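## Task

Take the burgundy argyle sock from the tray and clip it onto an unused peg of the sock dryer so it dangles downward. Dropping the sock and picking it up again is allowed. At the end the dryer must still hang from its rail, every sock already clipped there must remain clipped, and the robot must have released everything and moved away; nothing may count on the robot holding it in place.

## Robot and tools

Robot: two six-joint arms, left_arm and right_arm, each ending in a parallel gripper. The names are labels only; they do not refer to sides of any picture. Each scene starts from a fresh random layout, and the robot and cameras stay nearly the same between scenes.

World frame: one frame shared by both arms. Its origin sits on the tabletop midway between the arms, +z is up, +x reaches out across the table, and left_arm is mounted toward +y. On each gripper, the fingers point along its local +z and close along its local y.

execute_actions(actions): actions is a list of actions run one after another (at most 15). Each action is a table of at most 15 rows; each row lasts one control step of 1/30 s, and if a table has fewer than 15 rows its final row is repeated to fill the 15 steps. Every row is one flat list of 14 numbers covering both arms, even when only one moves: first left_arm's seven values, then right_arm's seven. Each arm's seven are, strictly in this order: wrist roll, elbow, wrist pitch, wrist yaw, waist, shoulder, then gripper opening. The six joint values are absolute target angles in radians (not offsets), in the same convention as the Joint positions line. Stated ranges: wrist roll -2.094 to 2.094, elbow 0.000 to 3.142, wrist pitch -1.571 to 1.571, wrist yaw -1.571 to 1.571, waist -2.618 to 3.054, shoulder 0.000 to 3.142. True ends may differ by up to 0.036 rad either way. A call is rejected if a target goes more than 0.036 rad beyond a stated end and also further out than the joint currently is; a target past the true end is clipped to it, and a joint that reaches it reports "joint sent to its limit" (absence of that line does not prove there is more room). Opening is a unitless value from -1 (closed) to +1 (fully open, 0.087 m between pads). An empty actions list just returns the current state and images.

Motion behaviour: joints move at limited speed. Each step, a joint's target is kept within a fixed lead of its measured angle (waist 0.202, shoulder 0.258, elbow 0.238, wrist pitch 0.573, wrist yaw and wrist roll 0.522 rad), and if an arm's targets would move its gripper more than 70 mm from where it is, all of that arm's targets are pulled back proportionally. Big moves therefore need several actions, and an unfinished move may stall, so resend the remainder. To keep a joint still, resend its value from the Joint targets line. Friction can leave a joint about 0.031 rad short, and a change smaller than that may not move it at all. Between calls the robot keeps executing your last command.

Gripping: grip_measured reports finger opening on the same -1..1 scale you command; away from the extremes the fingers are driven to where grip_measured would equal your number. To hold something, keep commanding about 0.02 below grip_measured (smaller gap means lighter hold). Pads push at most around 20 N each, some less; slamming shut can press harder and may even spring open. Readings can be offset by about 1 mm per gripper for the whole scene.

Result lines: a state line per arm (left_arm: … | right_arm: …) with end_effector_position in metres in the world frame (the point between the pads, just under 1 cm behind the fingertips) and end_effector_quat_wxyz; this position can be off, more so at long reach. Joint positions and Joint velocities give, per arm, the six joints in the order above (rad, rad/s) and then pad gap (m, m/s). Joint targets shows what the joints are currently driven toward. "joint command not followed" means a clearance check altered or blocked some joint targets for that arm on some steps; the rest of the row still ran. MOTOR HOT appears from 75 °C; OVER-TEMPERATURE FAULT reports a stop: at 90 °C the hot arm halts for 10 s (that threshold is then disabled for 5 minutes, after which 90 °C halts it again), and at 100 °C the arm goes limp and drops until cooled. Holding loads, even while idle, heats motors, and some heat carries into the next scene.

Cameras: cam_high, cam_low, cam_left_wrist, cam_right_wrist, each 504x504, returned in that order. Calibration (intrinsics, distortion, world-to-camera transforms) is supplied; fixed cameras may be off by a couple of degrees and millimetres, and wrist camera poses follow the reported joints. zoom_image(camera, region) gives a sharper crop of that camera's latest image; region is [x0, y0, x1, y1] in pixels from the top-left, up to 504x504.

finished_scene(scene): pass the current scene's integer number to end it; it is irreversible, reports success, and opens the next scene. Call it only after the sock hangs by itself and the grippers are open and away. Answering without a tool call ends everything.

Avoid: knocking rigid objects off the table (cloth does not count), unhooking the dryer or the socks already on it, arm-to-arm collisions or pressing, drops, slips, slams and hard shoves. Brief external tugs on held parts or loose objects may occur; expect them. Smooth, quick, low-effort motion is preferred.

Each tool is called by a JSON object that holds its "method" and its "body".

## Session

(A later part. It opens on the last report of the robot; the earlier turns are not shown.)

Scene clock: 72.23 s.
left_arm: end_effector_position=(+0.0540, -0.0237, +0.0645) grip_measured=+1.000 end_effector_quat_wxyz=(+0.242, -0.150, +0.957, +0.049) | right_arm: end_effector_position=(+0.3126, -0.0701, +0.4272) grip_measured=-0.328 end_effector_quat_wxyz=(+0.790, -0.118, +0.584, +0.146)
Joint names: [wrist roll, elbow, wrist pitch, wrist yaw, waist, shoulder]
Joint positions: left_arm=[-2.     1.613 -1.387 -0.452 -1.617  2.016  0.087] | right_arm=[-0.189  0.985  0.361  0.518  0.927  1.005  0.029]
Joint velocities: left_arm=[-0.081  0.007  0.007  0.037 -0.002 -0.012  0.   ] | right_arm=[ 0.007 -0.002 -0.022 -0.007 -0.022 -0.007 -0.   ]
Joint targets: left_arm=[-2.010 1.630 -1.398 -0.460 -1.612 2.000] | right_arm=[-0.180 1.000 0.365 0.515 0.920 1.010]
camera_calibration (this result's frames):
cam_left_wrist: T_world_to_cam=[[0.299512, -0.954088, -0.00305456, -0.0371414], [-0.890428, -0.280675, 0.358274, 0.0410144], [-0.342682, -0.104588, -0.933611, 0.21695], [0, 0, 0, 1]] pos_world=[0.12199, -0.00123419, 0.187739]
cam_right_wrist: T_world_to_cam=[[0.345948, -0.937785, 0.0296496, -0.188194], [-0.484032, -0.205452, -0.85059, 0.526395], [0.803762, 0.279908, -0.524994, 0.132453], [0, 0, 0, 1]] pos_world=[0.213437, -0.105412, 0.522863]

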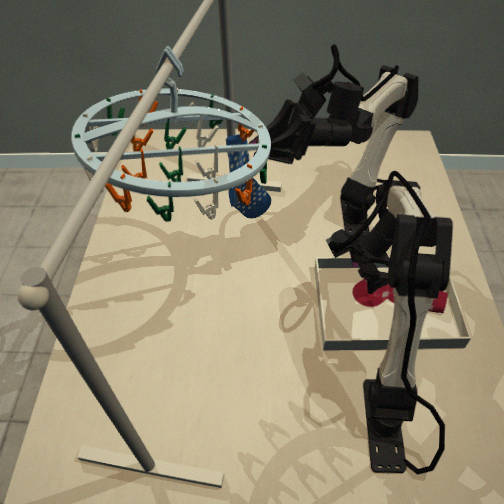

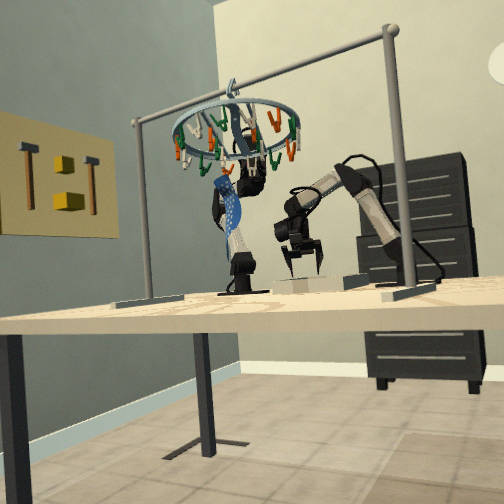

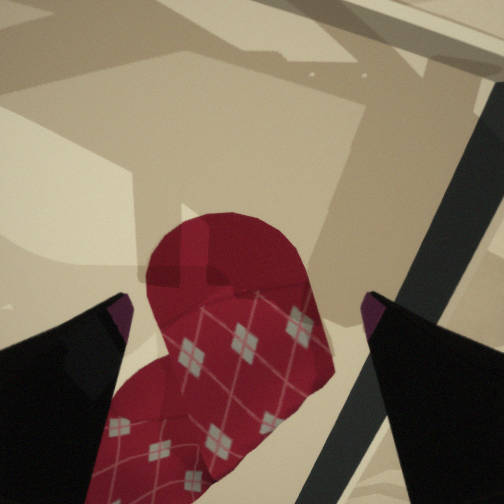

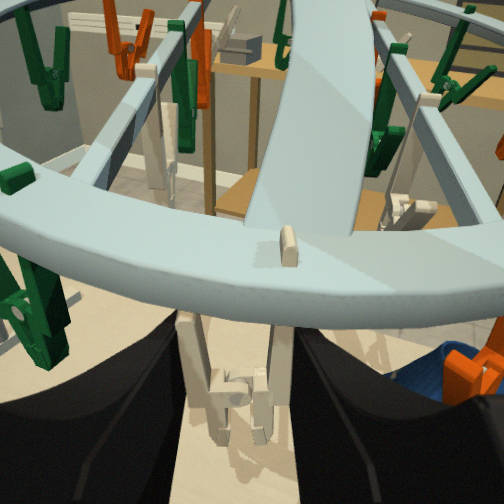

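{"method": "execute_actions", "body": {"actions": [[[-2.07,1.56,-1.33,-0.44,-1.672,2.02,1,-0.18,1.0,0.365,0.515,0.92,1.01,-0.37]],[[-2.07,1.45,-1.215,-0.44,-1.672,2.05,1,-0.18,1.0,0.365,0.515,0.92,1.01,-0.37]],[[-2.07,1.45,-1.215,-0.44,-1.672,2.05,1,-0.18,1.0,0.365,0.515,0.92,1.01,-0.37]]]}}

Scene clock: 77.10 s.
left_arm: end_effector_position=(+0.0375, -0.0153, +0.0189) grip_measured=+1.000 end_effector_quat_wxyz=(+0.247, -0.154, +0.956, +0.049) | right_arm: end_effector_position=(+0.3126, -0.0701, +0.4272) grip_measured=-0.328 end_effector_quat_wxyz=(+0.790, -0.118, +0.584, +0.146)
Joint names: [wrist roll, elbow, wrist pitch, wrist yaw, waist, shoulder]
Joint positions: left_arm=[-2.066  1.464 -1.239 -0.449 -1.669  2.045  0.087] | right_arm=[-0.189  0.985  0.361  0.518  0.927  1.005  0.029]
Joint velocities: left_arm=[ 0.022 -0.007 -0.066 -0.051 -0.007  0.002  0.   ] | right_arm=[ 0.022  0.012 -0.051 -0.037 -0.012 -0.002 -0.   ]
Joint targets: left_arm=[-2.070 1.450 -1.215 -0.440 -1.672 2.050] | right_arm=[-0.180 1.000 0.365 0.515 0.920 1.010]
camera_calibration (this result's frames):
cam_left_wrist: T_world_to_cam=[[0.305471, -0.952201, 0.000576275, -0.0245486], [-0.89249, -0.286105, 0.348719, 0.0451892], [-0.331886, -0.107038, -0.937227, 0.169177], [0, 0, 0, 1]] pos_world=[0.103977, 0.007662, 0.142813]
cam_right_wrist: T_world_to_cam=[[0.345948, -0.937785, 0.0296496, -0.188194], [-0.484032, -0.205452, -0.85059, 0.526395], [0.803762, 0.279908, -0.524994, 0.132453], [0, 0, 0, 1]] pos_world=[0.213437, -0.105412, 0.522863]

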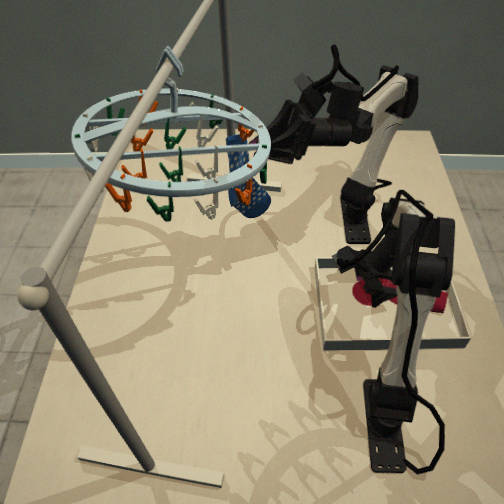

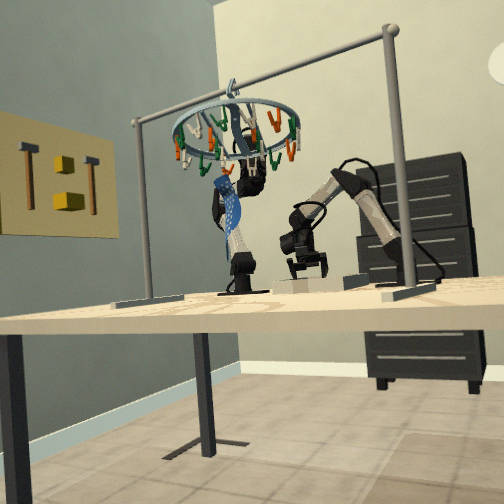

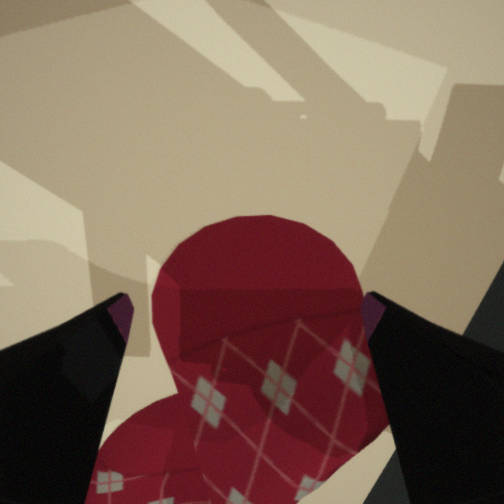

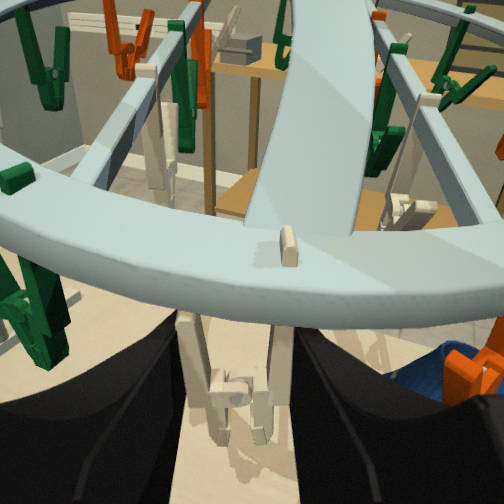

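{"method": "execute_actions", "body": {"actions": [[[-2.07,1.45,-1.215,-0.44,-1.668,2.07,1,-0.18,1.0,0.365,0.515,0.92,1.01,-0.37],[-2.07,1.45,-1.215,-0.44,-1.668,2.07,1,-0.18,1.0,0.365,0.515,0.92,1.01,-0.37],[-2.07,1.45,-1.215,-0.44,-1.668,2.07,1,-0.18,1.0,0.365,0.515,0.92,1.01,-0.37],[-2.07,1.45,-1.215,-0.44,-1.668,2.07,1,-0.18,1.0,0.365,0.515,0.92,1.01,-0.37],[-2.07,1.45,-1.215,-0.44,-1.668,2.07,1,-0.18,1.0,0.365,0.515,0.92,1.01,-0.37],[-2.07,1.45,-1.215,-0.44,-1.668,2.07,1,-0.18,1.0,0.365,0.515,0.92,1.01,-0.37],[-2.07,1.45,-1.215,-0.44,-1.668,2.07,0.94,-0.18,1.0,0.365,0.515,0.92,1.01,-0.37],[-2.07,1.45,-1.215,-0.44,-1.668,2.07,0.88,-0.18,1.0,0.365,0.515,0.92,1.01,-0.37],[-2.07,1.45,-1.215,-0.44,-1.668,2.07,0.82,-0.18,1.0,0.365,0.515,0.92,1.01,-0.37],[-2.07,1.45,-1.215,-0.44,-1.668,2.07,0.76,-0.18,1.0,0.365,0.515,0.92,1.01,-0.37],[-2.07,1.45,-1.215,-0.44,-1.668,2.07,0.70,-0.18,1.0,0.365,0.515,0.92,1.01,-0.37],[-2.07,1.45,-1.215,-0.44,-1.668,2.07,0.64,-0.18,1.0,0.365,0.515,0.92,1.01,-0.37],[-2.07,1.45,-1.215,-0.44,-1.668,2.07,0.58,-0.18,1.0,0.365,0.515,0.92,1.01,-0.37],[-2.07,1.45,-1.215,-0.44,-1.668,2.07,0.52,-0.18,1.0,0.365,0.515,0.92,1.01,-0.37],[-2.07,1.45,-1.215,-0.44,-1.668,2.07,0.46,-0.18,1.0,0.365,0.515,0.92,1.01,-0.37]],[[-2.07,1.45,-1.215,-0.44,-1.668,2.07,0.40,-0.18,1.0,0.365,0.515,0.92,1.01,-0.37],[-2.07,1.45,-1.215,-0.44,-1.668,2.07,0.34,-0.18,1.0,0.365,0.515,0.92,1.01,-0.37],[-2.07,1.45,-1.215,-0.44,-1.668,2.07,0.28,-0.18,1.0,0.365,0.515,0.92,1.01,-0.37],[-2.07,1.45,-1.215,-0.44,-1.668,2.07,0.22,-0.18,1.0,0.365,0.515,0.92,1.01,-0.37],[-2.07,1.45,-1.215,-0.44,-1.668,2.07,0.16,-0.18,1.0,0.365,0.515,0.92,1.01,-0.37],[-2.07,1.45,-1.215,-0.44,-1.668,2.07,0.10,-0.18,1.0,0.365,0.515,0.92,1.01,-0.37],[-2.07,1.45,-1.215,-0.44,-1.668,2.07,0.04,-0.18,1.0,0.365,0.515,0.92,1.01,-0.37],[-2.07,1.45,-1.215,-0.44,-1.668,2.07,-0.02,-0.18,1.0,0.365,0.515,0.92,1.01,-0.37],[-2.07,1.45,-1.215,-0.44,-1.668,2.07,-0.08,-0.18,1.0,0.365,0.515,0.92,1.01,-0.37],[-2.07,1.45,-1.215,-0.44,-1.668,2.07,-0.14,-0.18,1.0,0.365,0.515,0.92,1.01,-0.37],[-2.07,1.45,-1.215,-0.44,-1.668,2.07,-0.20,-0.18,1.0,0.365,0.515,0.92,1.01,-0.37],[-2.07,1.45,-1.215,-0.44,-1.668,2.07,-0.26,-0.18,1.0,0.365,0.515,0.92,1.01,-0.37],[-2.07,1.45,-1.215,-0.44,-1.668,2.07,-0.32,-0.18,1.0,0.365,0.515,0.92,1.01,-0.37],[-2.07,1.45,-1.215,-0.44,-1.668,2.07,-0.38,-0.18,1.0,0.365,0.515,0.92,1.01,-0.37],[-2.07,1.45,-1.215,-0.44,-1.668,2.07,-0.44,-0.18,1.0,0.365,0.515,0.92,1.01,-0.37]]]}}

Scene clock: 81.47 s.
left_arm: end_effector_position=(+0.0371, -0.0194, +0.0182) grip_measured=-0.412 end_effector_quat_wxyz=(+0.245, -0.156, +0.956, +0.041) | right_arm: end_effector_position=(+0.3126, -0.0701, +0.4272) grip_measured=-0.328 end_effector_quat_wxyz=(+0.790, -0.118, +0.584, +0.146)
Joint names: [wrist roll, elbow, wrist pitch, wrist yaw, waist, shoulder]
Joint positions: left_arm=[-2.067  1.464 -1.222 -0.449 -1.669  2.045  0.026] | right_arm=[-0.189  0.985  0.361  0.518  0.927  1.005  0.029]
Joint velocities: left_arm=[-0.022 -0.012 -0.022 -0.022 -0.007 -0.002 -0.05 ] | right_arm=[ 0.007  0.002 -0.022 -0.022 -0.002 -0.007  0.001]
Joint targets: left_arm=[-2.070 1.450 -1.215 -0.440 -1.668 2.070] | right_arm=[-0.180 1.000 0.365 0.515 0.920 1.010]
camera_calibration (this result's frames):
cam_left_wrist: T_world_to_cam=[[0.30635, -0.951775, 0.0165386, -0.0286895], [-0.891723, -0.280854, 0.354895, 0.0438243], [-0.333135, -0.12347, -0.93476, 0.167666], [0, 0, 0, 1]] pos_world=[0.103724, 0.0057041, 0.141649]
cam_right_wrist: T_world_to_cam=[[0.345948, -0.937785, 0.0296496, -0.188194], [-0.484032, -0.205452, -0.85059, 0.526395], [0.803762, 0.279908, -0.524994, 0.132453], [0, 0, 0, 1]] pos_world=[0.213437, -0.105412, 0.522863]

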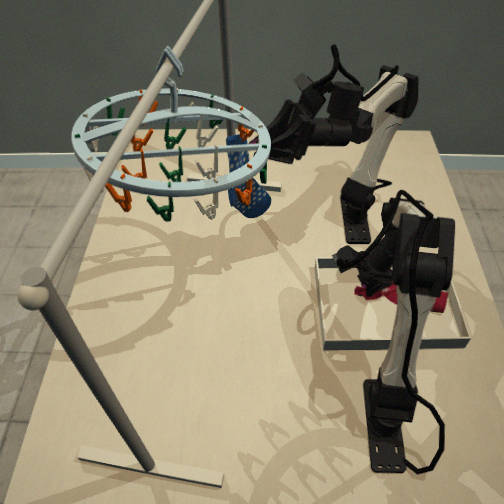

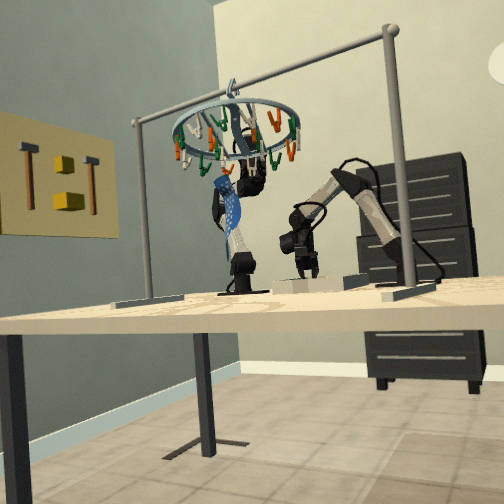

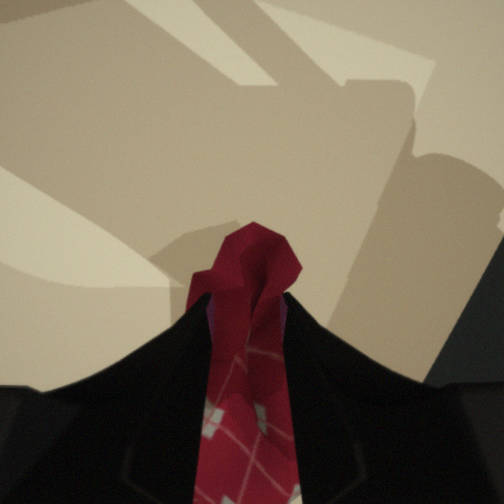

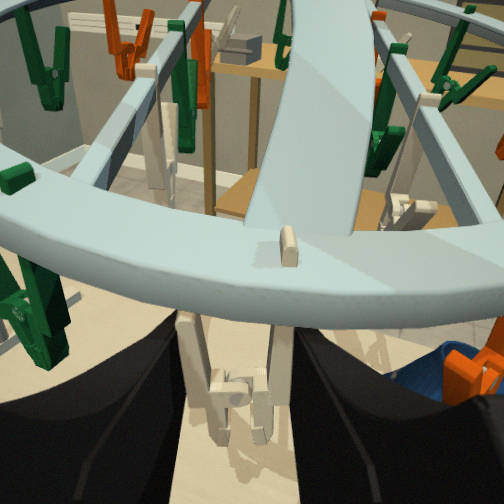

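{"method": "execute_actions", "body": {"actions": [[[-2.07,1.45,-1.215,-0.44,-1.668,2.06,-0.5,-0.18,1.0,0.365,0.515,0.92,1.01,-0.37],[-2.07,1.45,-1.215,-0.44,-1.668,2.06,-0.55,-0.18,1.0,0.365,0.515,0.92,1.01,-0.37],[-2.07,1.45,-1.215,-0.44,-1.668,2.06,-0.6,-0.18,1.0,0.365,0.515,0.92,1.01,-0.37],[-2.07,1.45,-1.215,-0.44,-1.668,2.06,-0.65,-0.18,1.0,0.365,0.515,0.92,1.01,-0.37],[-2.07,1.45,-1.215,-0.44,-1.668,2.06,-0.7,-0.18,1.0,0.365,0.515,0.92,1.01,-0.37],[-2.07,1.45,-1.215,-0.44,-1.668,2.06,-0.75,-0.18,1.0,0.365,0.515,0.92,1.01,-0.37],[-2.07,1.45,-1.215,-0.44,-1.668,2.06,-0.8,-0.18,1.0,0.365,0.515,0.92,1.01,-0.37],[-2.07,1.45,-1.215,-0.44,-1.668,2.06,-0.85,-0.18,1.0,0.365,0.515,0.92,1.01,-0.37],[-2.07,1.45,-1.215,-0.44,-1.668,2.06,-0.9,-0.18,1.0,0.365,0.515,0.92,1.01,-0.37],[-2.07,1.45,-1.215,-0.44,-1.668,2.06,-0.95,-0.18,1.0,0.365,0.515,0.92,1.01,-0.37],[-2.07,1.45,-1.215,-0.44,-1.668,2.06,-1,-0.18,1.0,0.365,0.515,0.92,1.01,-0.37]],[[-2.07,1.64,-1.40,-0.44,-1.668,1.99,-1,-0.18,1.0,0.365,0.515,0.92,1.01,-0.37]]]}}

Scene clock: 84.17 s.
left_arm: end_effector_position=(+0.0342, -0.0336, +0.0783) grip_measured=-0.877 end_effector_quat_wxyz=(+0.233, -0.164, +0.958, +0.012) | right_arm: end_effector_position=(+0.3126, -0.0701, +0.4272) grip_measured=-0.328 end_effector_quat_wxyz=(+0.790, -0.118, +0.584, +0.146)
Joint names: [wrist roll, elbow, wrist pitch, wrist yaw, waist, shoulder]
Joint positions: left_arm=[-2.068  1.631 -1.384 -0.443 -1.669  1.985  0.005] | right_arm=[-0.189  0.985  0.361  0.518  0.927  1.005  0.029]
Joint velocities: left_arm=[-0.066  0.002 -0.051 -0.022 -0.007 -0.012 -0.001] | right_arm=[-0.051 -0.007 -0.037  0.007  0.012 -0.017 -0.001]
Joint targets: left_arm=[-2.070 1.640 -1.400 -0.440 -1.668 1.990] | right_arm=[-0.180 1.000 0.365 0.515 0.920 1.010]
camera_calibration (this result's frames):
cam_left_wrist: T_world_to_cam=[[0.308517, -0.94845, 0.0725312, -0.0466876], [-0.886128, -0.258847, 0.384416, 0.0142207], [-0.345825, -0.182871, -0.920306, 0.218427], [0, 0, 0, 1]] pos_world=[0.102543, -0.00065584, 0.19894]
cam_right_wrist: T_world_to_cam=[[0.345948, -0.937785, 0.0296496, -0.188194], [-0.484032, -0.205452, -0.85059, 0.526395], [0.803762, 0.279908, -0.524994, 0.132453], [0, 0, 0, 1]] pos_world=[0.213437, -0.105412, 0.522863]

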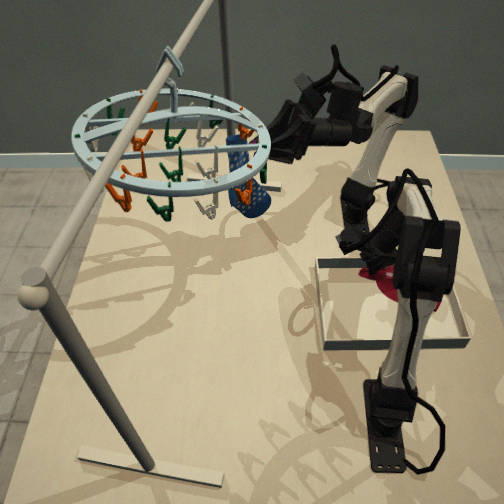

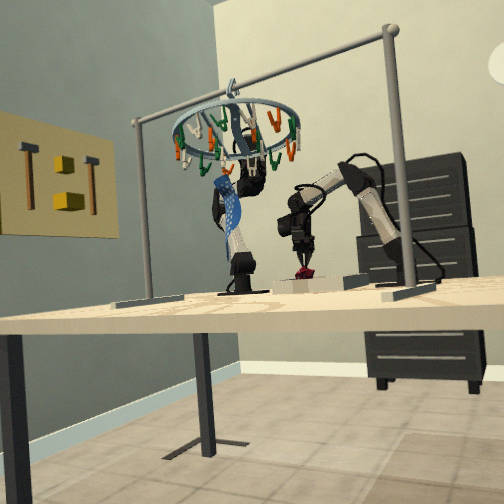

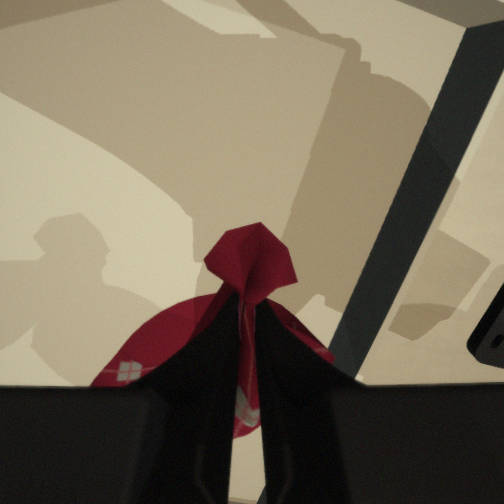

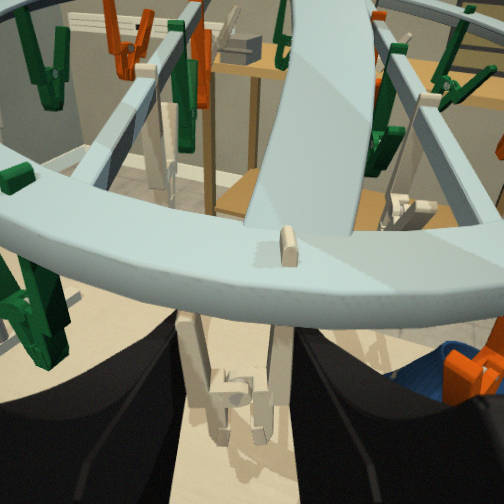

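{"method": "execute_actions", "body": {"actions": [[[-1.6,1.5,-0.9,-0.45,-1.6,1.75,-1,-0.15,1.1,0.23,0.535,0.935,1.025,-0.37]],[[-0.95,1.0,-0.2,-0.5,-1.45,1.35,-1,-0.12,1.195,0.1,0.56,0.95,1.045,-0.37]],[[-0.3,0.7,0.55,-0.53,-1.3,1.2,-1,-0.095,1.285,-0.03,0.58,0.965,1.06,-0.37]],[[0.33,0.66,1.24,-0.535,-1.30,1.315,-1,-0.07,1.37,-0.165,0.6,0.98,1.075,-0.37]],[[0.33,0.66,1.24,-0.535,-1.30,1.315,-1,-0.07,1.37,-0.165,0.6,0.98,1.075,-0.37]]]}}

Scene clock: 95.43 s.
left_arm: end_effector_position=(+0.2279, -0.0291, +0.3572) grip_measured=-0.876 end_effector_quat_wxyz=(+0.805, +0.179, +0.481, -0.298) | right_arm: end_effector_position=(+0.2988, -0.0758, +0.4619) grip_measured=-0.338 end_effector_quat_wxyz=(+0.735, -0.123, +0.652, +0.138)
Joint names: [wrist roll, elbow, wrist pitch, wrist yaw, waist, shoulder]
Joint positions: left_arm=[ 0.321  0.672  1.222 -0.53  -1.3    1.314  0.005] | right_arm=[-0.081  1.355 -0.146  0.594  0.972  1.065  0.029]
Joint velocities: left_arm=[ 0.051  0.012  0.007  0.022 -0.002 -0.002  0.   ] | right_arm=[ 0.037 -0.012  0.051  0.125  0.007 -0.002  0.   ]
Joint targets: left_arm=[0.330 0.660 1.240 -0.535 -1.300 1.315] | right_arm=[-0.070 1.370 -0.165 0.600 0.980 1.075]
camera_calibration (this result's frames):
cam_left_wrist: T_world_to_cam=[[-0.665194, -0.746554, -0.0131811, 0.136001], [-0.263225, 0.250986, -0.931514, 0.422735], [0.698734, -0.616168, -0.363466, 0.0933737], [0, 0, 0, 1]] pos_world=[0.136498, 0.0529659, 0.429514]
cam_right_wrist: T_world_to_cam=[[0.34299, -0.939146, 0.0190364, -0.184113], [-0.620761, -0.241827, -0.745772, 0.537761], [0.704992, 0.243975, -0.665929, 0.25524], [0, 0, 0, 1]] pos_world=[0.217028, -0.105136, 0.574523]

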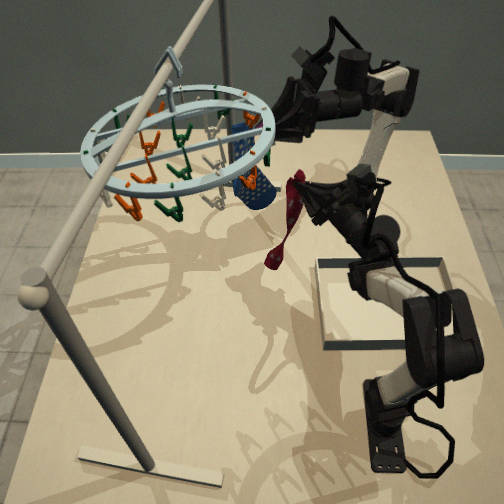

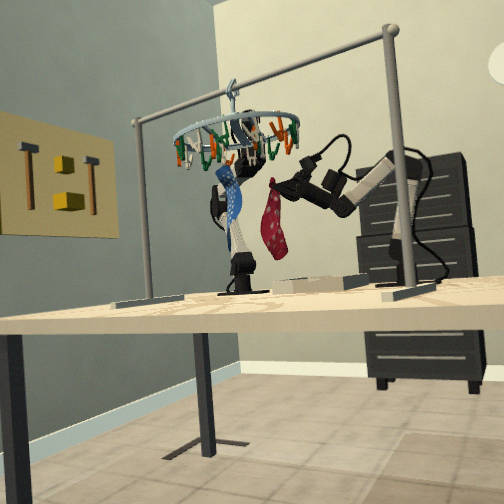

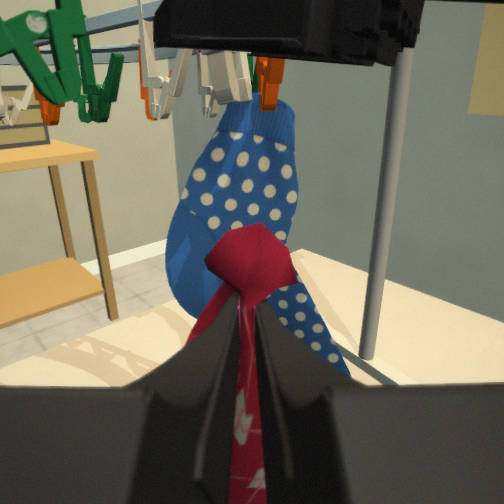

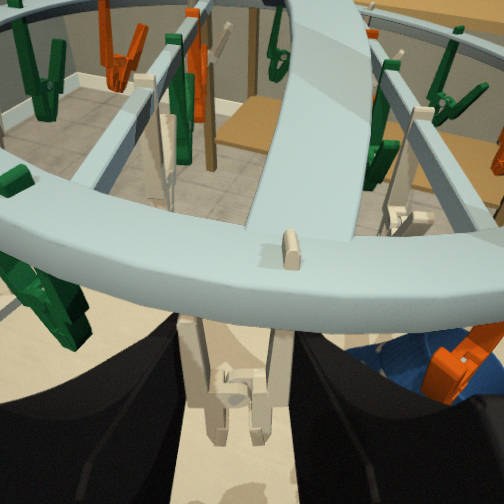

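{"method": "zoom_image", "body": {"camera": "cam_low", "region": [200, 100, 330, 230]}}

{"method": "zoom_image", "body": {"camera": "cam_left_wrist", "region": [130, 20, 370, 320]}}

Region (200, 100, 330, 230) of cam_low's 504x504 image, scaled by 3.877, with more detail than that image has.

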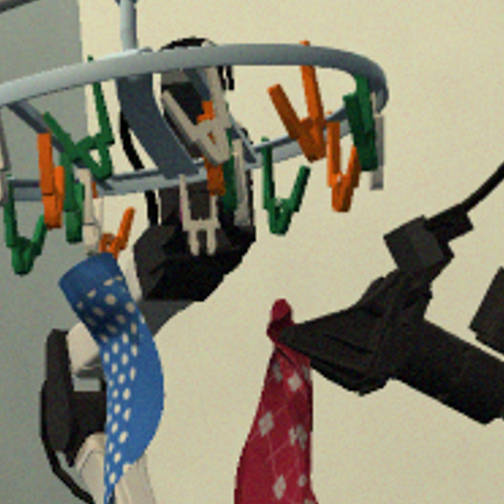

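Region (130, 20, 370, 320) of cam_left_wrist's 504x504 image, scaled by 1.680, with more detail than that image has; it fills the left 403 columns of this view, and the rest is white.

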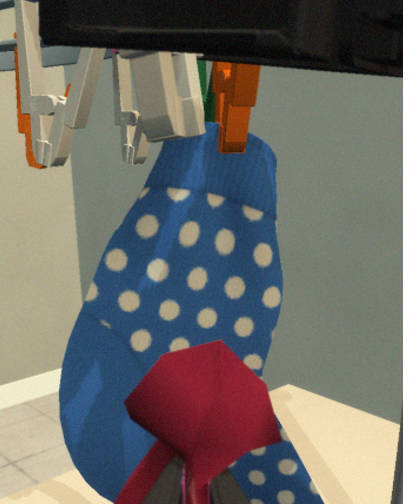

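{"method": "execute_actions", "body": {"actions": [[[0.275,0.79,1.18,-0.46,-1.215,1.395,-1,-0.07,1.37,-0.165,0.6,0.98,1.075,-0.37]],[[0.22,0.905,1.125,-0.38,-1.13,1.475,-1,-0.07,1.37,-0.165,0.6,0.98,1.075,-0.37]],[[0.22,0.905,1.125,-0.38,-1.13,1.475,-1,-0.07,1.37,-0.165,0.6,0.98,1.075,-0.37]]]}}

{"method": "zoom_image", "body": {"camera": "cam_right_wrist", "region": [130, 300, 350, 504]}}

{"method": "zoom_image", "body": {"camera": "cam_low", "region": [200, 100, 330, 230]}}

Scene clock: 101.77 s.
left_arm: end_effector_position=(+0.2846, -0.0586, +0.3771) grip_measured=-0.876 end_effector_quat_wxyz=(+0.806, +0.179, +0.478, -0.298) | right_arm: end_effector_position=(+0.2988, -0.0758, +0.4618) grip_measured=-0.338 end_effector_quat_wxyz=(+0.735, -0.123, +0.653, +0.138)
Joint names: [wrist roll, elbow, wrist pitch, wrist yaw, waist, shoulder]
Joint positions: left_arm=[ 0.228  0.885  1.126 -0.387 -1.136  1.467  0.005] | right_arm=[-0.081  1.355 -0.146  0.594  0.972  1.065  0.029]
Joint velocities: left_arm=[-0.022 -0.007 -0.022 -0.037 -0.002  0.002  0.001] | right_arm=[ 0.022 -0.002 -0.037 -0.066  0.002 -0.002 -0.   ]
Joint targets: left_arm=[0.220 0.905 1.125 -0.380 -1.130 1.475] | right_arm=[-0.070 1.370 -0.165 0.600 0.980 1.075]
camera_calibration (this result's frames):
cam_left_wrist: T_world_to_cam=[[-0.665408, -0.746319, -0.0154973, 0.152986], [-0.257342, 0.248832, -0.933733, 0.46267], [0.700719, -0.617326, -0.357634, 0.0399574], [0, 0, 0, 1]] pos_world=[0.192864, 0.0237159, 0.448671]
cam_right_wrist: T_world_to_cam=[[0.342994, -0.93914, 0.019258, -0.184217], [-0.620922, -0.242062, -0.745562, 0.537629], [0.704849, 0.243765, -0.666158, 0.255318], [0, 0, 0, 1]] pos_world=[0.21705, -0.105103, 0.574466]

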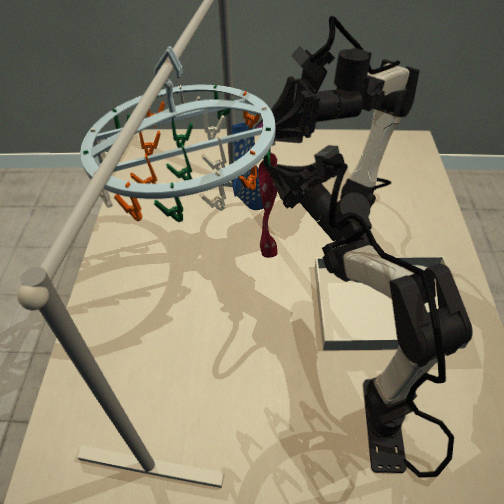

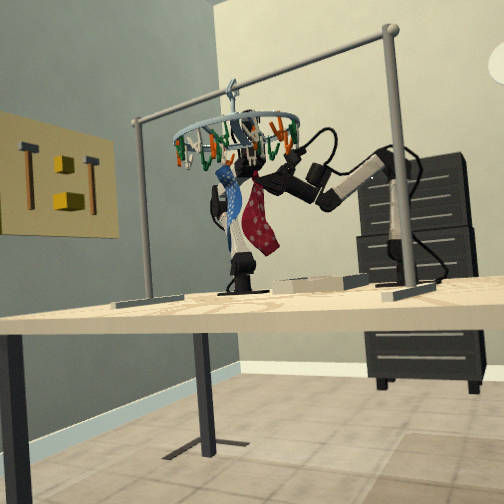

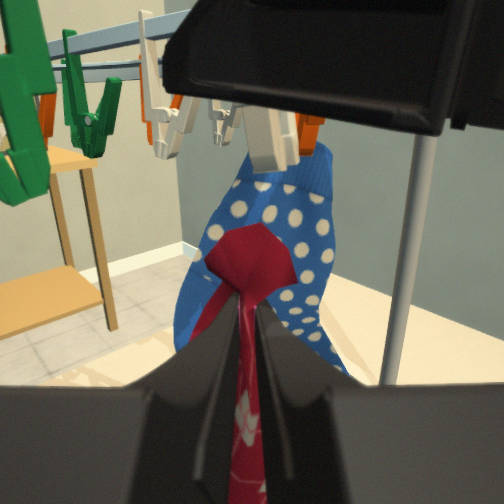

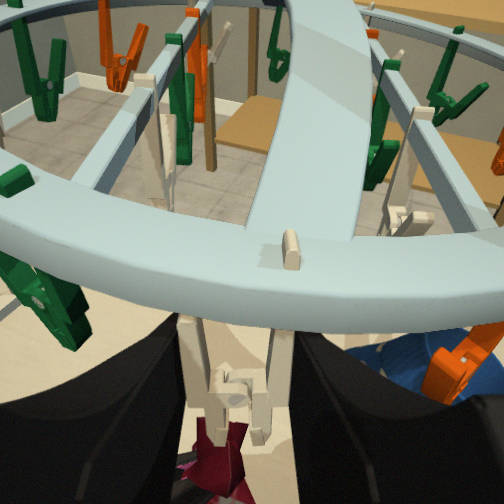

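Region (130, 300, 350, 504) of cam_right_wrist's 504x504 image, scaled by 2.291, with more detail than that image has; it fills the top 467 rows of this view, and the rest is white.

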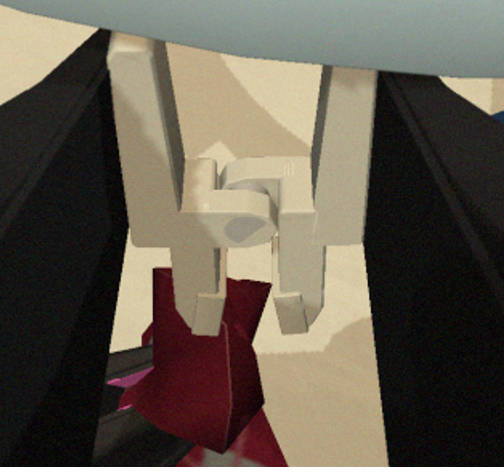

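Region (200, 100, 330, 230) of cam_low's 504x504 image, scaled by 3.877, with more detail than that image has.

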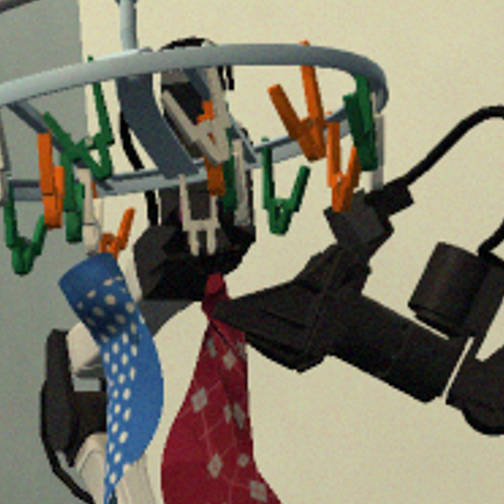

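{"method": "execute_actions", "body": {"actions": [[[0.23,0.938,1.108,-0.41,-1.162,1.498,-1,-0.07,1.37,-0.165,0.6,0.98,1.075,-0.37]]]}}

{"method": "zoom_image", "body": {"camera": "cam_right_wrist", "region": [130, 300, 350, 504]}}

{"method": "zoom_image", "body": {"camera": "cam_low", "region": [220, 130, 300, 210]}}

Scene clock: 111.97 s.
left_arm: end_effector_position=(+0.2831, -0.0667, +0.3782) grip_measured=-0.876 end_effector_quat_wxyz=(+0.803, +0.179, +0.482, -0.300) | right_arm: end_effector_position=(+0.2988, -0.0758, +0.4618) grip_measured=-0.338 end_effector_quat_wxyz=(+0.735, -0.123, +0.653, +0.138)
Joint names: [wrist roll, elbow, wrist pitch, wrist yaw, waist, shoulder]
Joint positions: left_arm=[ 0.227  0.916  1.109 -0.404 -1.152  1.487  0.005] | right_arm=[-0.081  1.355 -0.146  0.594  0.972  1.065  0.029]
Joint velocities: left_arm=[ 0.007 -0.002  0.066 -0.051 -0.002 -0.017  0.001] | right_arm=[ 0.081 -0.002 -0.095 -0.022 -0.012 -0.007 -0.001]
Joint targets: left_arm=[0.230 0.938 1.108 -0.410 -1.162 1.498] | right_arm=[-0.070 1.370 -0.165 0.600 0.980 1.075]
camera_calibration (this result's frames):
cam_left_wrist: T_world_to_cam=[[-0.667135, -0.744869, -0.0100864, 0.144389], [-0.266486, 0.251276, -0.930508, 0.46681], [0.695641, -0.618086, -0.366132, 0.0410039], [0, 0, 0, 1]] pos_world=[0.192201, 0.015597, 0.450839]
cam_right_wrist: T_world_to_cam=[[0.342994, -0.93914, 0.019258, -0.184217], [-0.620922, -0.242062, -0.745562, 0.537629], [0.704849, 0.243765, -0.666158, 0.255318], [0, 0, 0, 1]] pos_world=[0.21705, -0.105103, 0.574466]

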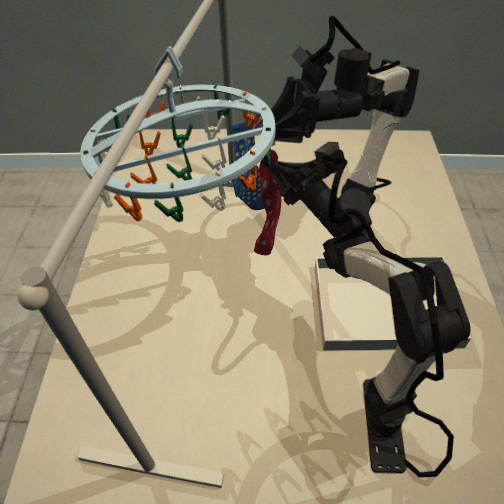

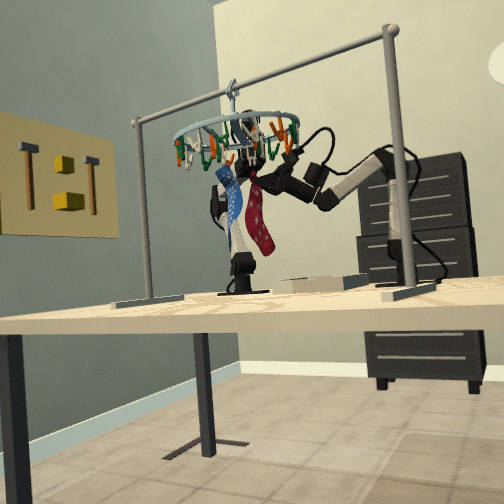

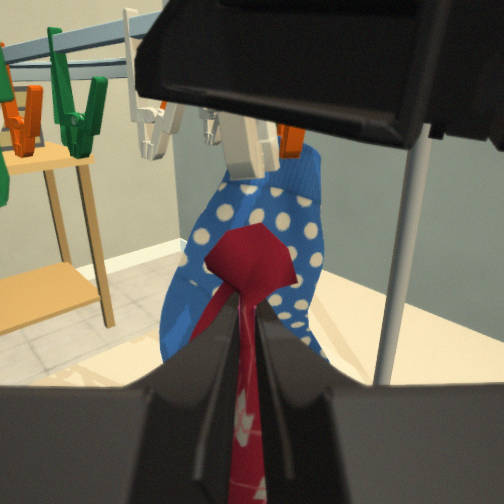

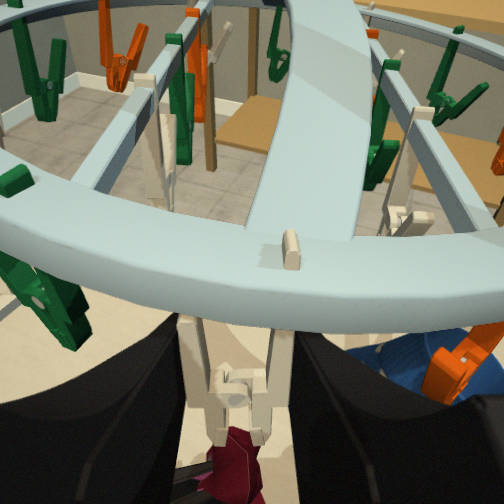

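Region (130, 300, 350, 504) of cam_right_wrist's 504x504 image, scaled by 2.291, with more detail than that image has; it fills the top 467 rows of this view, and the rest is white.

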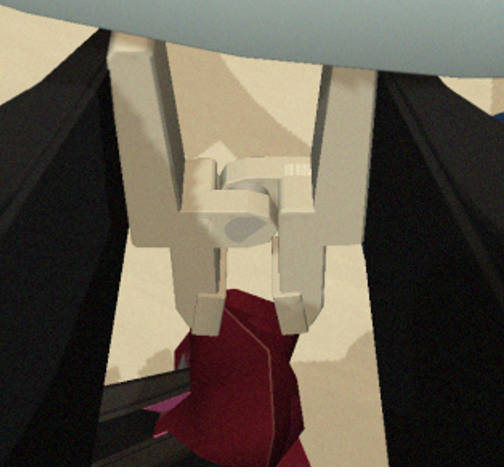

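Region (220, 130, 300, 210) of cam_low's 504x504 image, scaled by 6.300, with more detail than that image has.

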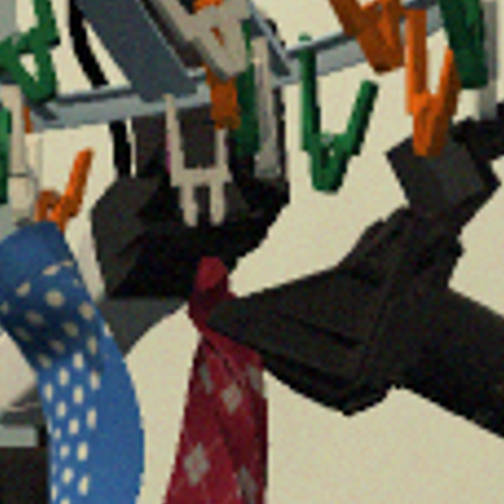

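{"method": "execute_actions", "body": {"actions": [[[0.23,0.945,1.095,-0.41,-1.162,1.485,-1,-0.07,1.37,-0.165,0.6,0.98,1.075,-0.37],[0.23,0.95,1.09,-0.41,-1.162,1.48,-1,-0.07,1.37,-0.165,0.6,0.98,1.075,-0.37],[0.23,0.955,1.083,-0.41,-1.162,1.475,-1,-0.07,1.37,-0.165,0.6,0.98,1.075,-0.37],[0.23,0.96,1.075,-0.41,-1.162,1.47,-1,-0.07,1.37,-0.165,0.6,0.98,1.075,-0.37],[0.23,0.965,1.068,-0.41,-1.162,1.466,-1,-0.07,1.37,-0.165,0.6,0.98,1.075,-0.37],[0.23,0.97,1.06,-0.41,-1.162,1.463,-1,-0.07,1.37,-0.165,0.6,0.98,1.075,-0.37],[0.23,0.973,1.055,-0.41,-1.162,1.46,-1,-0.07,1.37,-0.165,0.6,0.98,1.075,-0.37]]]}}

{"method": "zoom_image", "body": {"camera": "cam_right_wrist", "region": [130, 300, 350, 504]}}

{"method": "zoom_image", "body": {"camera": "cam_low", "region": [220, 130, 300, 210]}}

Scene clock: 115.60 s.
left_arm: end_effector_position=(+0.2835, -0.0674, +0.3889) grip_measured=-0.876 end_effector_quat_wxyz=(+0.803, +0.178, +0.483, -0.299) | right_arm: end_effector_position=(+0.2988, -0.0758, +0.4618) grip_measured=-0.338 end_effector_quat_wxyz=(+0.735, -0.123, +0.653, +0.138)
Joint names: [wrist roll, elbow, wrist pitch, wrist yaw, waist, shoulder]
Joint positions: left_arm=[ 0.227  0.951  1.062 -0.405 -1.152  1.477  0.005] | right_arm=[-0.081  1.355 -0.146  0.594  0.972  1.065  0.029]
Joint velocities: left_arm=[ 0.022 -0.017 -0.066 -0.037 -0.012  0.007 -0.   ] | right_arm=[ 0.007  0.002 -0.037  0.007 -0.022  0.002 -0.001]
Joint targets: left_arm=[0.230 0.973 1.055 -0.410 -1.162 1.460] | right_arm=[-0.070 1.370 -0.165 0.600 0.980 1.075]
camera_calibration (this result's frames):
cam_left_wrist: T_world_to_cam=[[-0.66641, -0.74552, -0.00988452, 0.144015], [-0.26751, 0.251457, -0.930165, 0.47723], [0.695942, -0.617228, -0.367008, 0.0445471], [0, 0, 0, 1]] pos_world=[0.192635, 0.0148591, 0.461676]
cam_right_wrist: T_world_to_cam=[[0.342994, -0.93914, 0.019258, -0.184217], [-0.620922, -0.242062, -0.745562, 0.537629], [0.704849, 0.243765, -0.666158, 0.255318], [0, 0, 0, 1]] pos_world=[0.21705, -0.105103, 0.574466]

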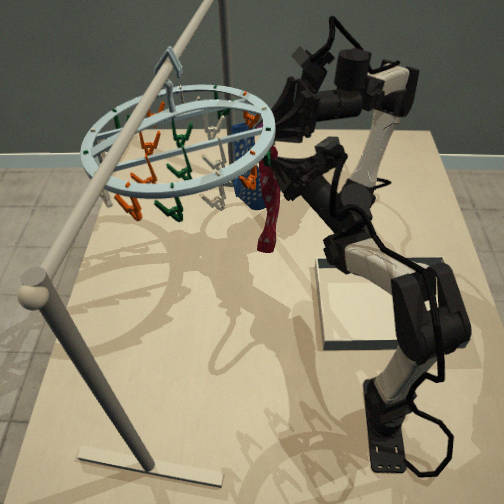

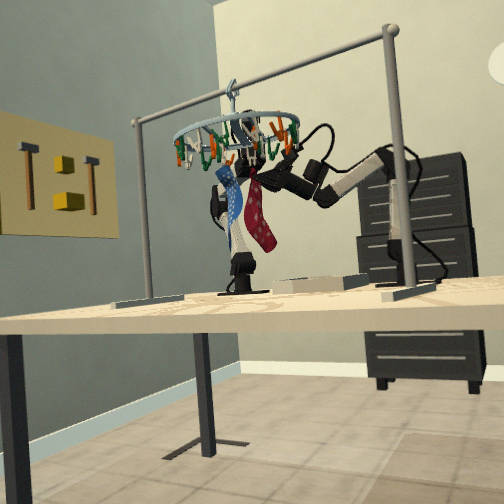

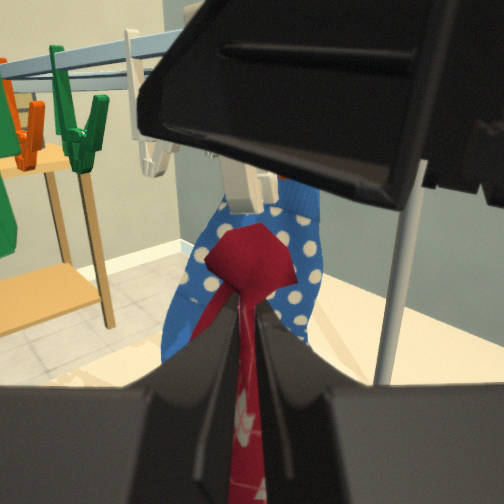

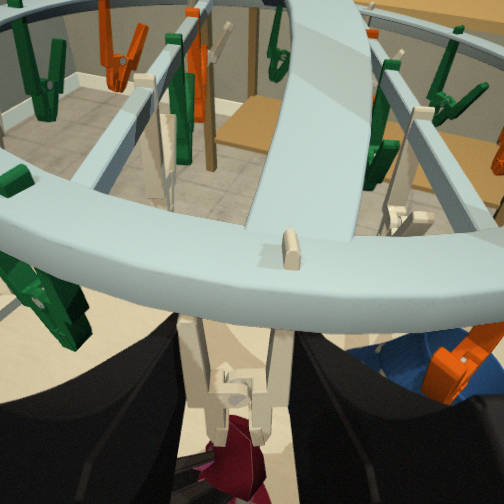

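Region (130, 300, 350, 504) of cam_right_wrist's 504x504 image, scaled by 2.291, with more detail than that image has; it fills the top 467 rows of this view, and the rest is white.

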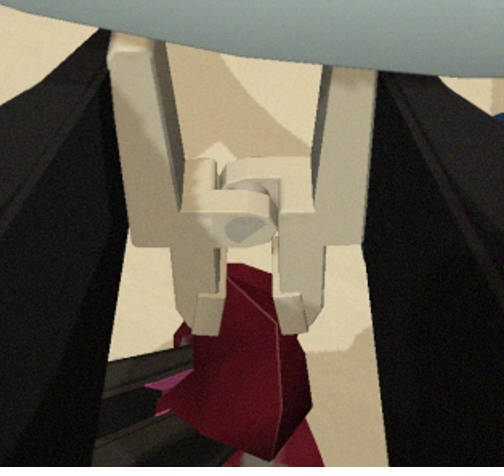

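Region (220, 130, 300, 210) of cam_low's 504x504 image, scaled by 6.300, with more detail than that image has.

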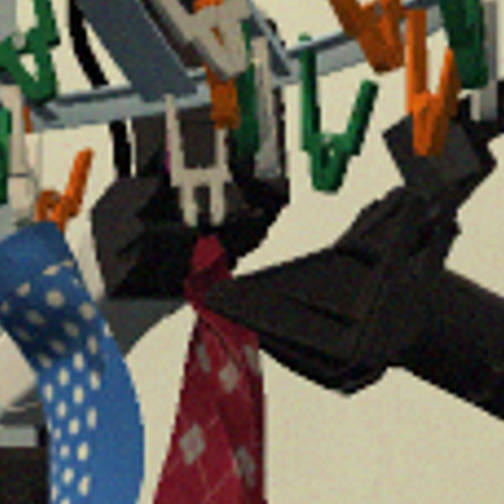

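{"method": "execute_actions", "body": {"actions": []}}

Scene clock: 117.67 s.
left_arm: end_effector_position=(+0.2837, -0.0678, +0.3877) grip_measured=-0.876 end_effector_quat_wxyz=(+0.802, +0.180, +0.485, -0.298) | right_arm: end_effector_position=(+0.2988, -0.0758, +0.4618) grip_measured=-0.338 end_effector_quat_wxyz=(+0.735, -0.123, +0.653, +0.138)
Joint names: [wrist roll, elbow, wrist pitch, wrist yaw, waist, shoulder]
Joint positions: left_arm=[ 0.227  0.951  1.056 -0.405 -1.152  1.477  0.005] | right_arm=[-0.081  1.355 -0.146  0.594  0.972  1.065  0.029]
Joint velocities: left_arm=[ 0.022 -0.002 -0.037 -0.022 -0.012 -0.012  0.   ] | right_arm=[-0.022 -0.022 -0.022  0.051  0.007  0.007 -0.001]
Joint targets: left_arm=[0.230 0.973 1.055 -0.410 -1.162 1.460] | right_arm=[-0.070 1.370 -0.165 0.600 0.980 1.075]
camera_calibration (this result's frames):
cam_left_wrist: T_world_to_cam=[[-0.666435, -0.745461, -0.0123397, 0.144762], [-0.26957, 0.256358, -0.928231, 0.476385], [0.695123, -0.615279, -0.3718, 0.0459096], [0, 0, 0, 1]] pos_world=[0.192981, 0.0140363, 0.461051]
cam_right_wrist: T_world_to_cam=[[0.342994, -0.93914, 0.019258, -0.184217], [-0.620922, -0.242062, -0.745562, 0.537629], [0.704849, 0.243765, -0.666158, 0.255318], [0, 0, 0, 1]] pos_world=[0.21705, -0.105103, 0.574466]

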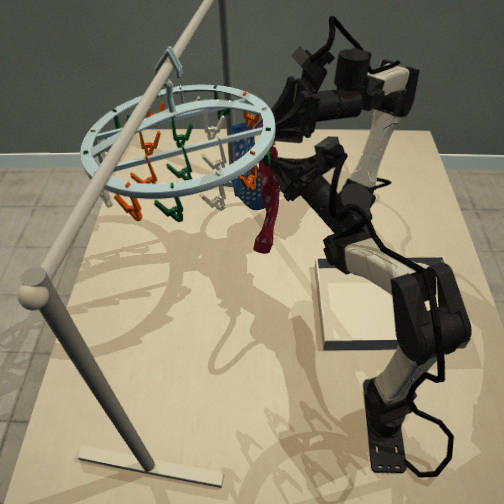

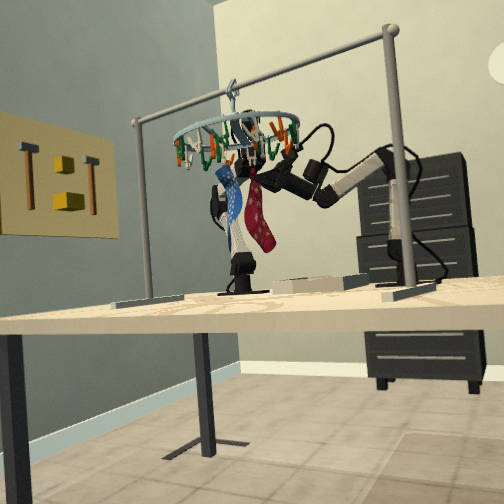

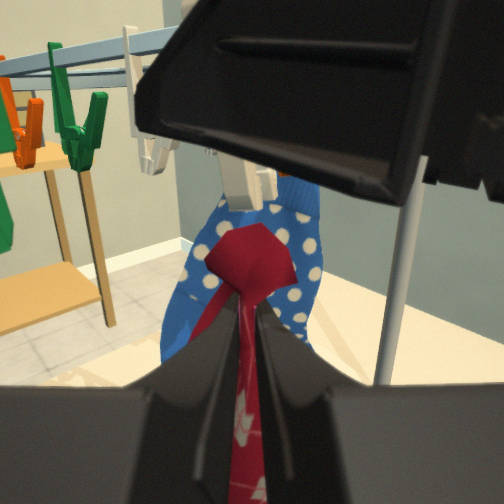

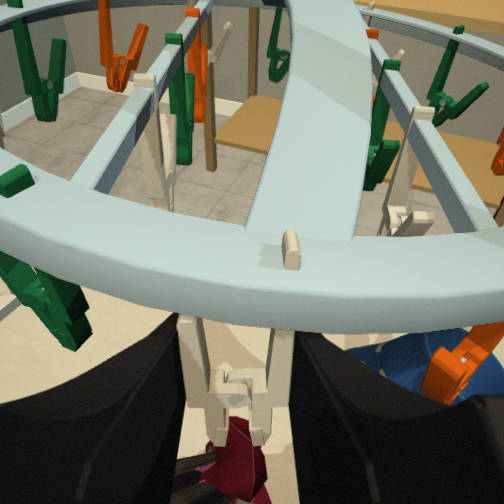

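{"method": "zoom_image", "body": {"camera": "cam_right_wrist", "region": [130, 300, 350, 504]}}

{"method": "zoom_image", "body": {"camera": "cam_low", "region": [210, 120, 300, 210]}}

Region (130, 300, 350, 504) of cam_right_wrist's 504x504 image, scaled by 2.291, with more detail than that image has; it fills the top 467 rows of this view, and the rest is white.

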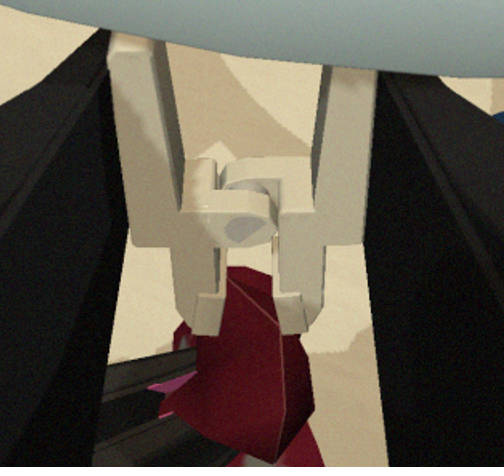

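Region (210, 120, 300, 210) of cam_low's 504x504 image, scaled by 5.600, with more detail than that image has.

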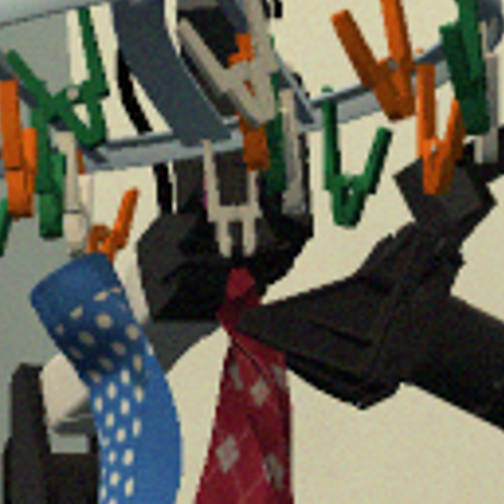

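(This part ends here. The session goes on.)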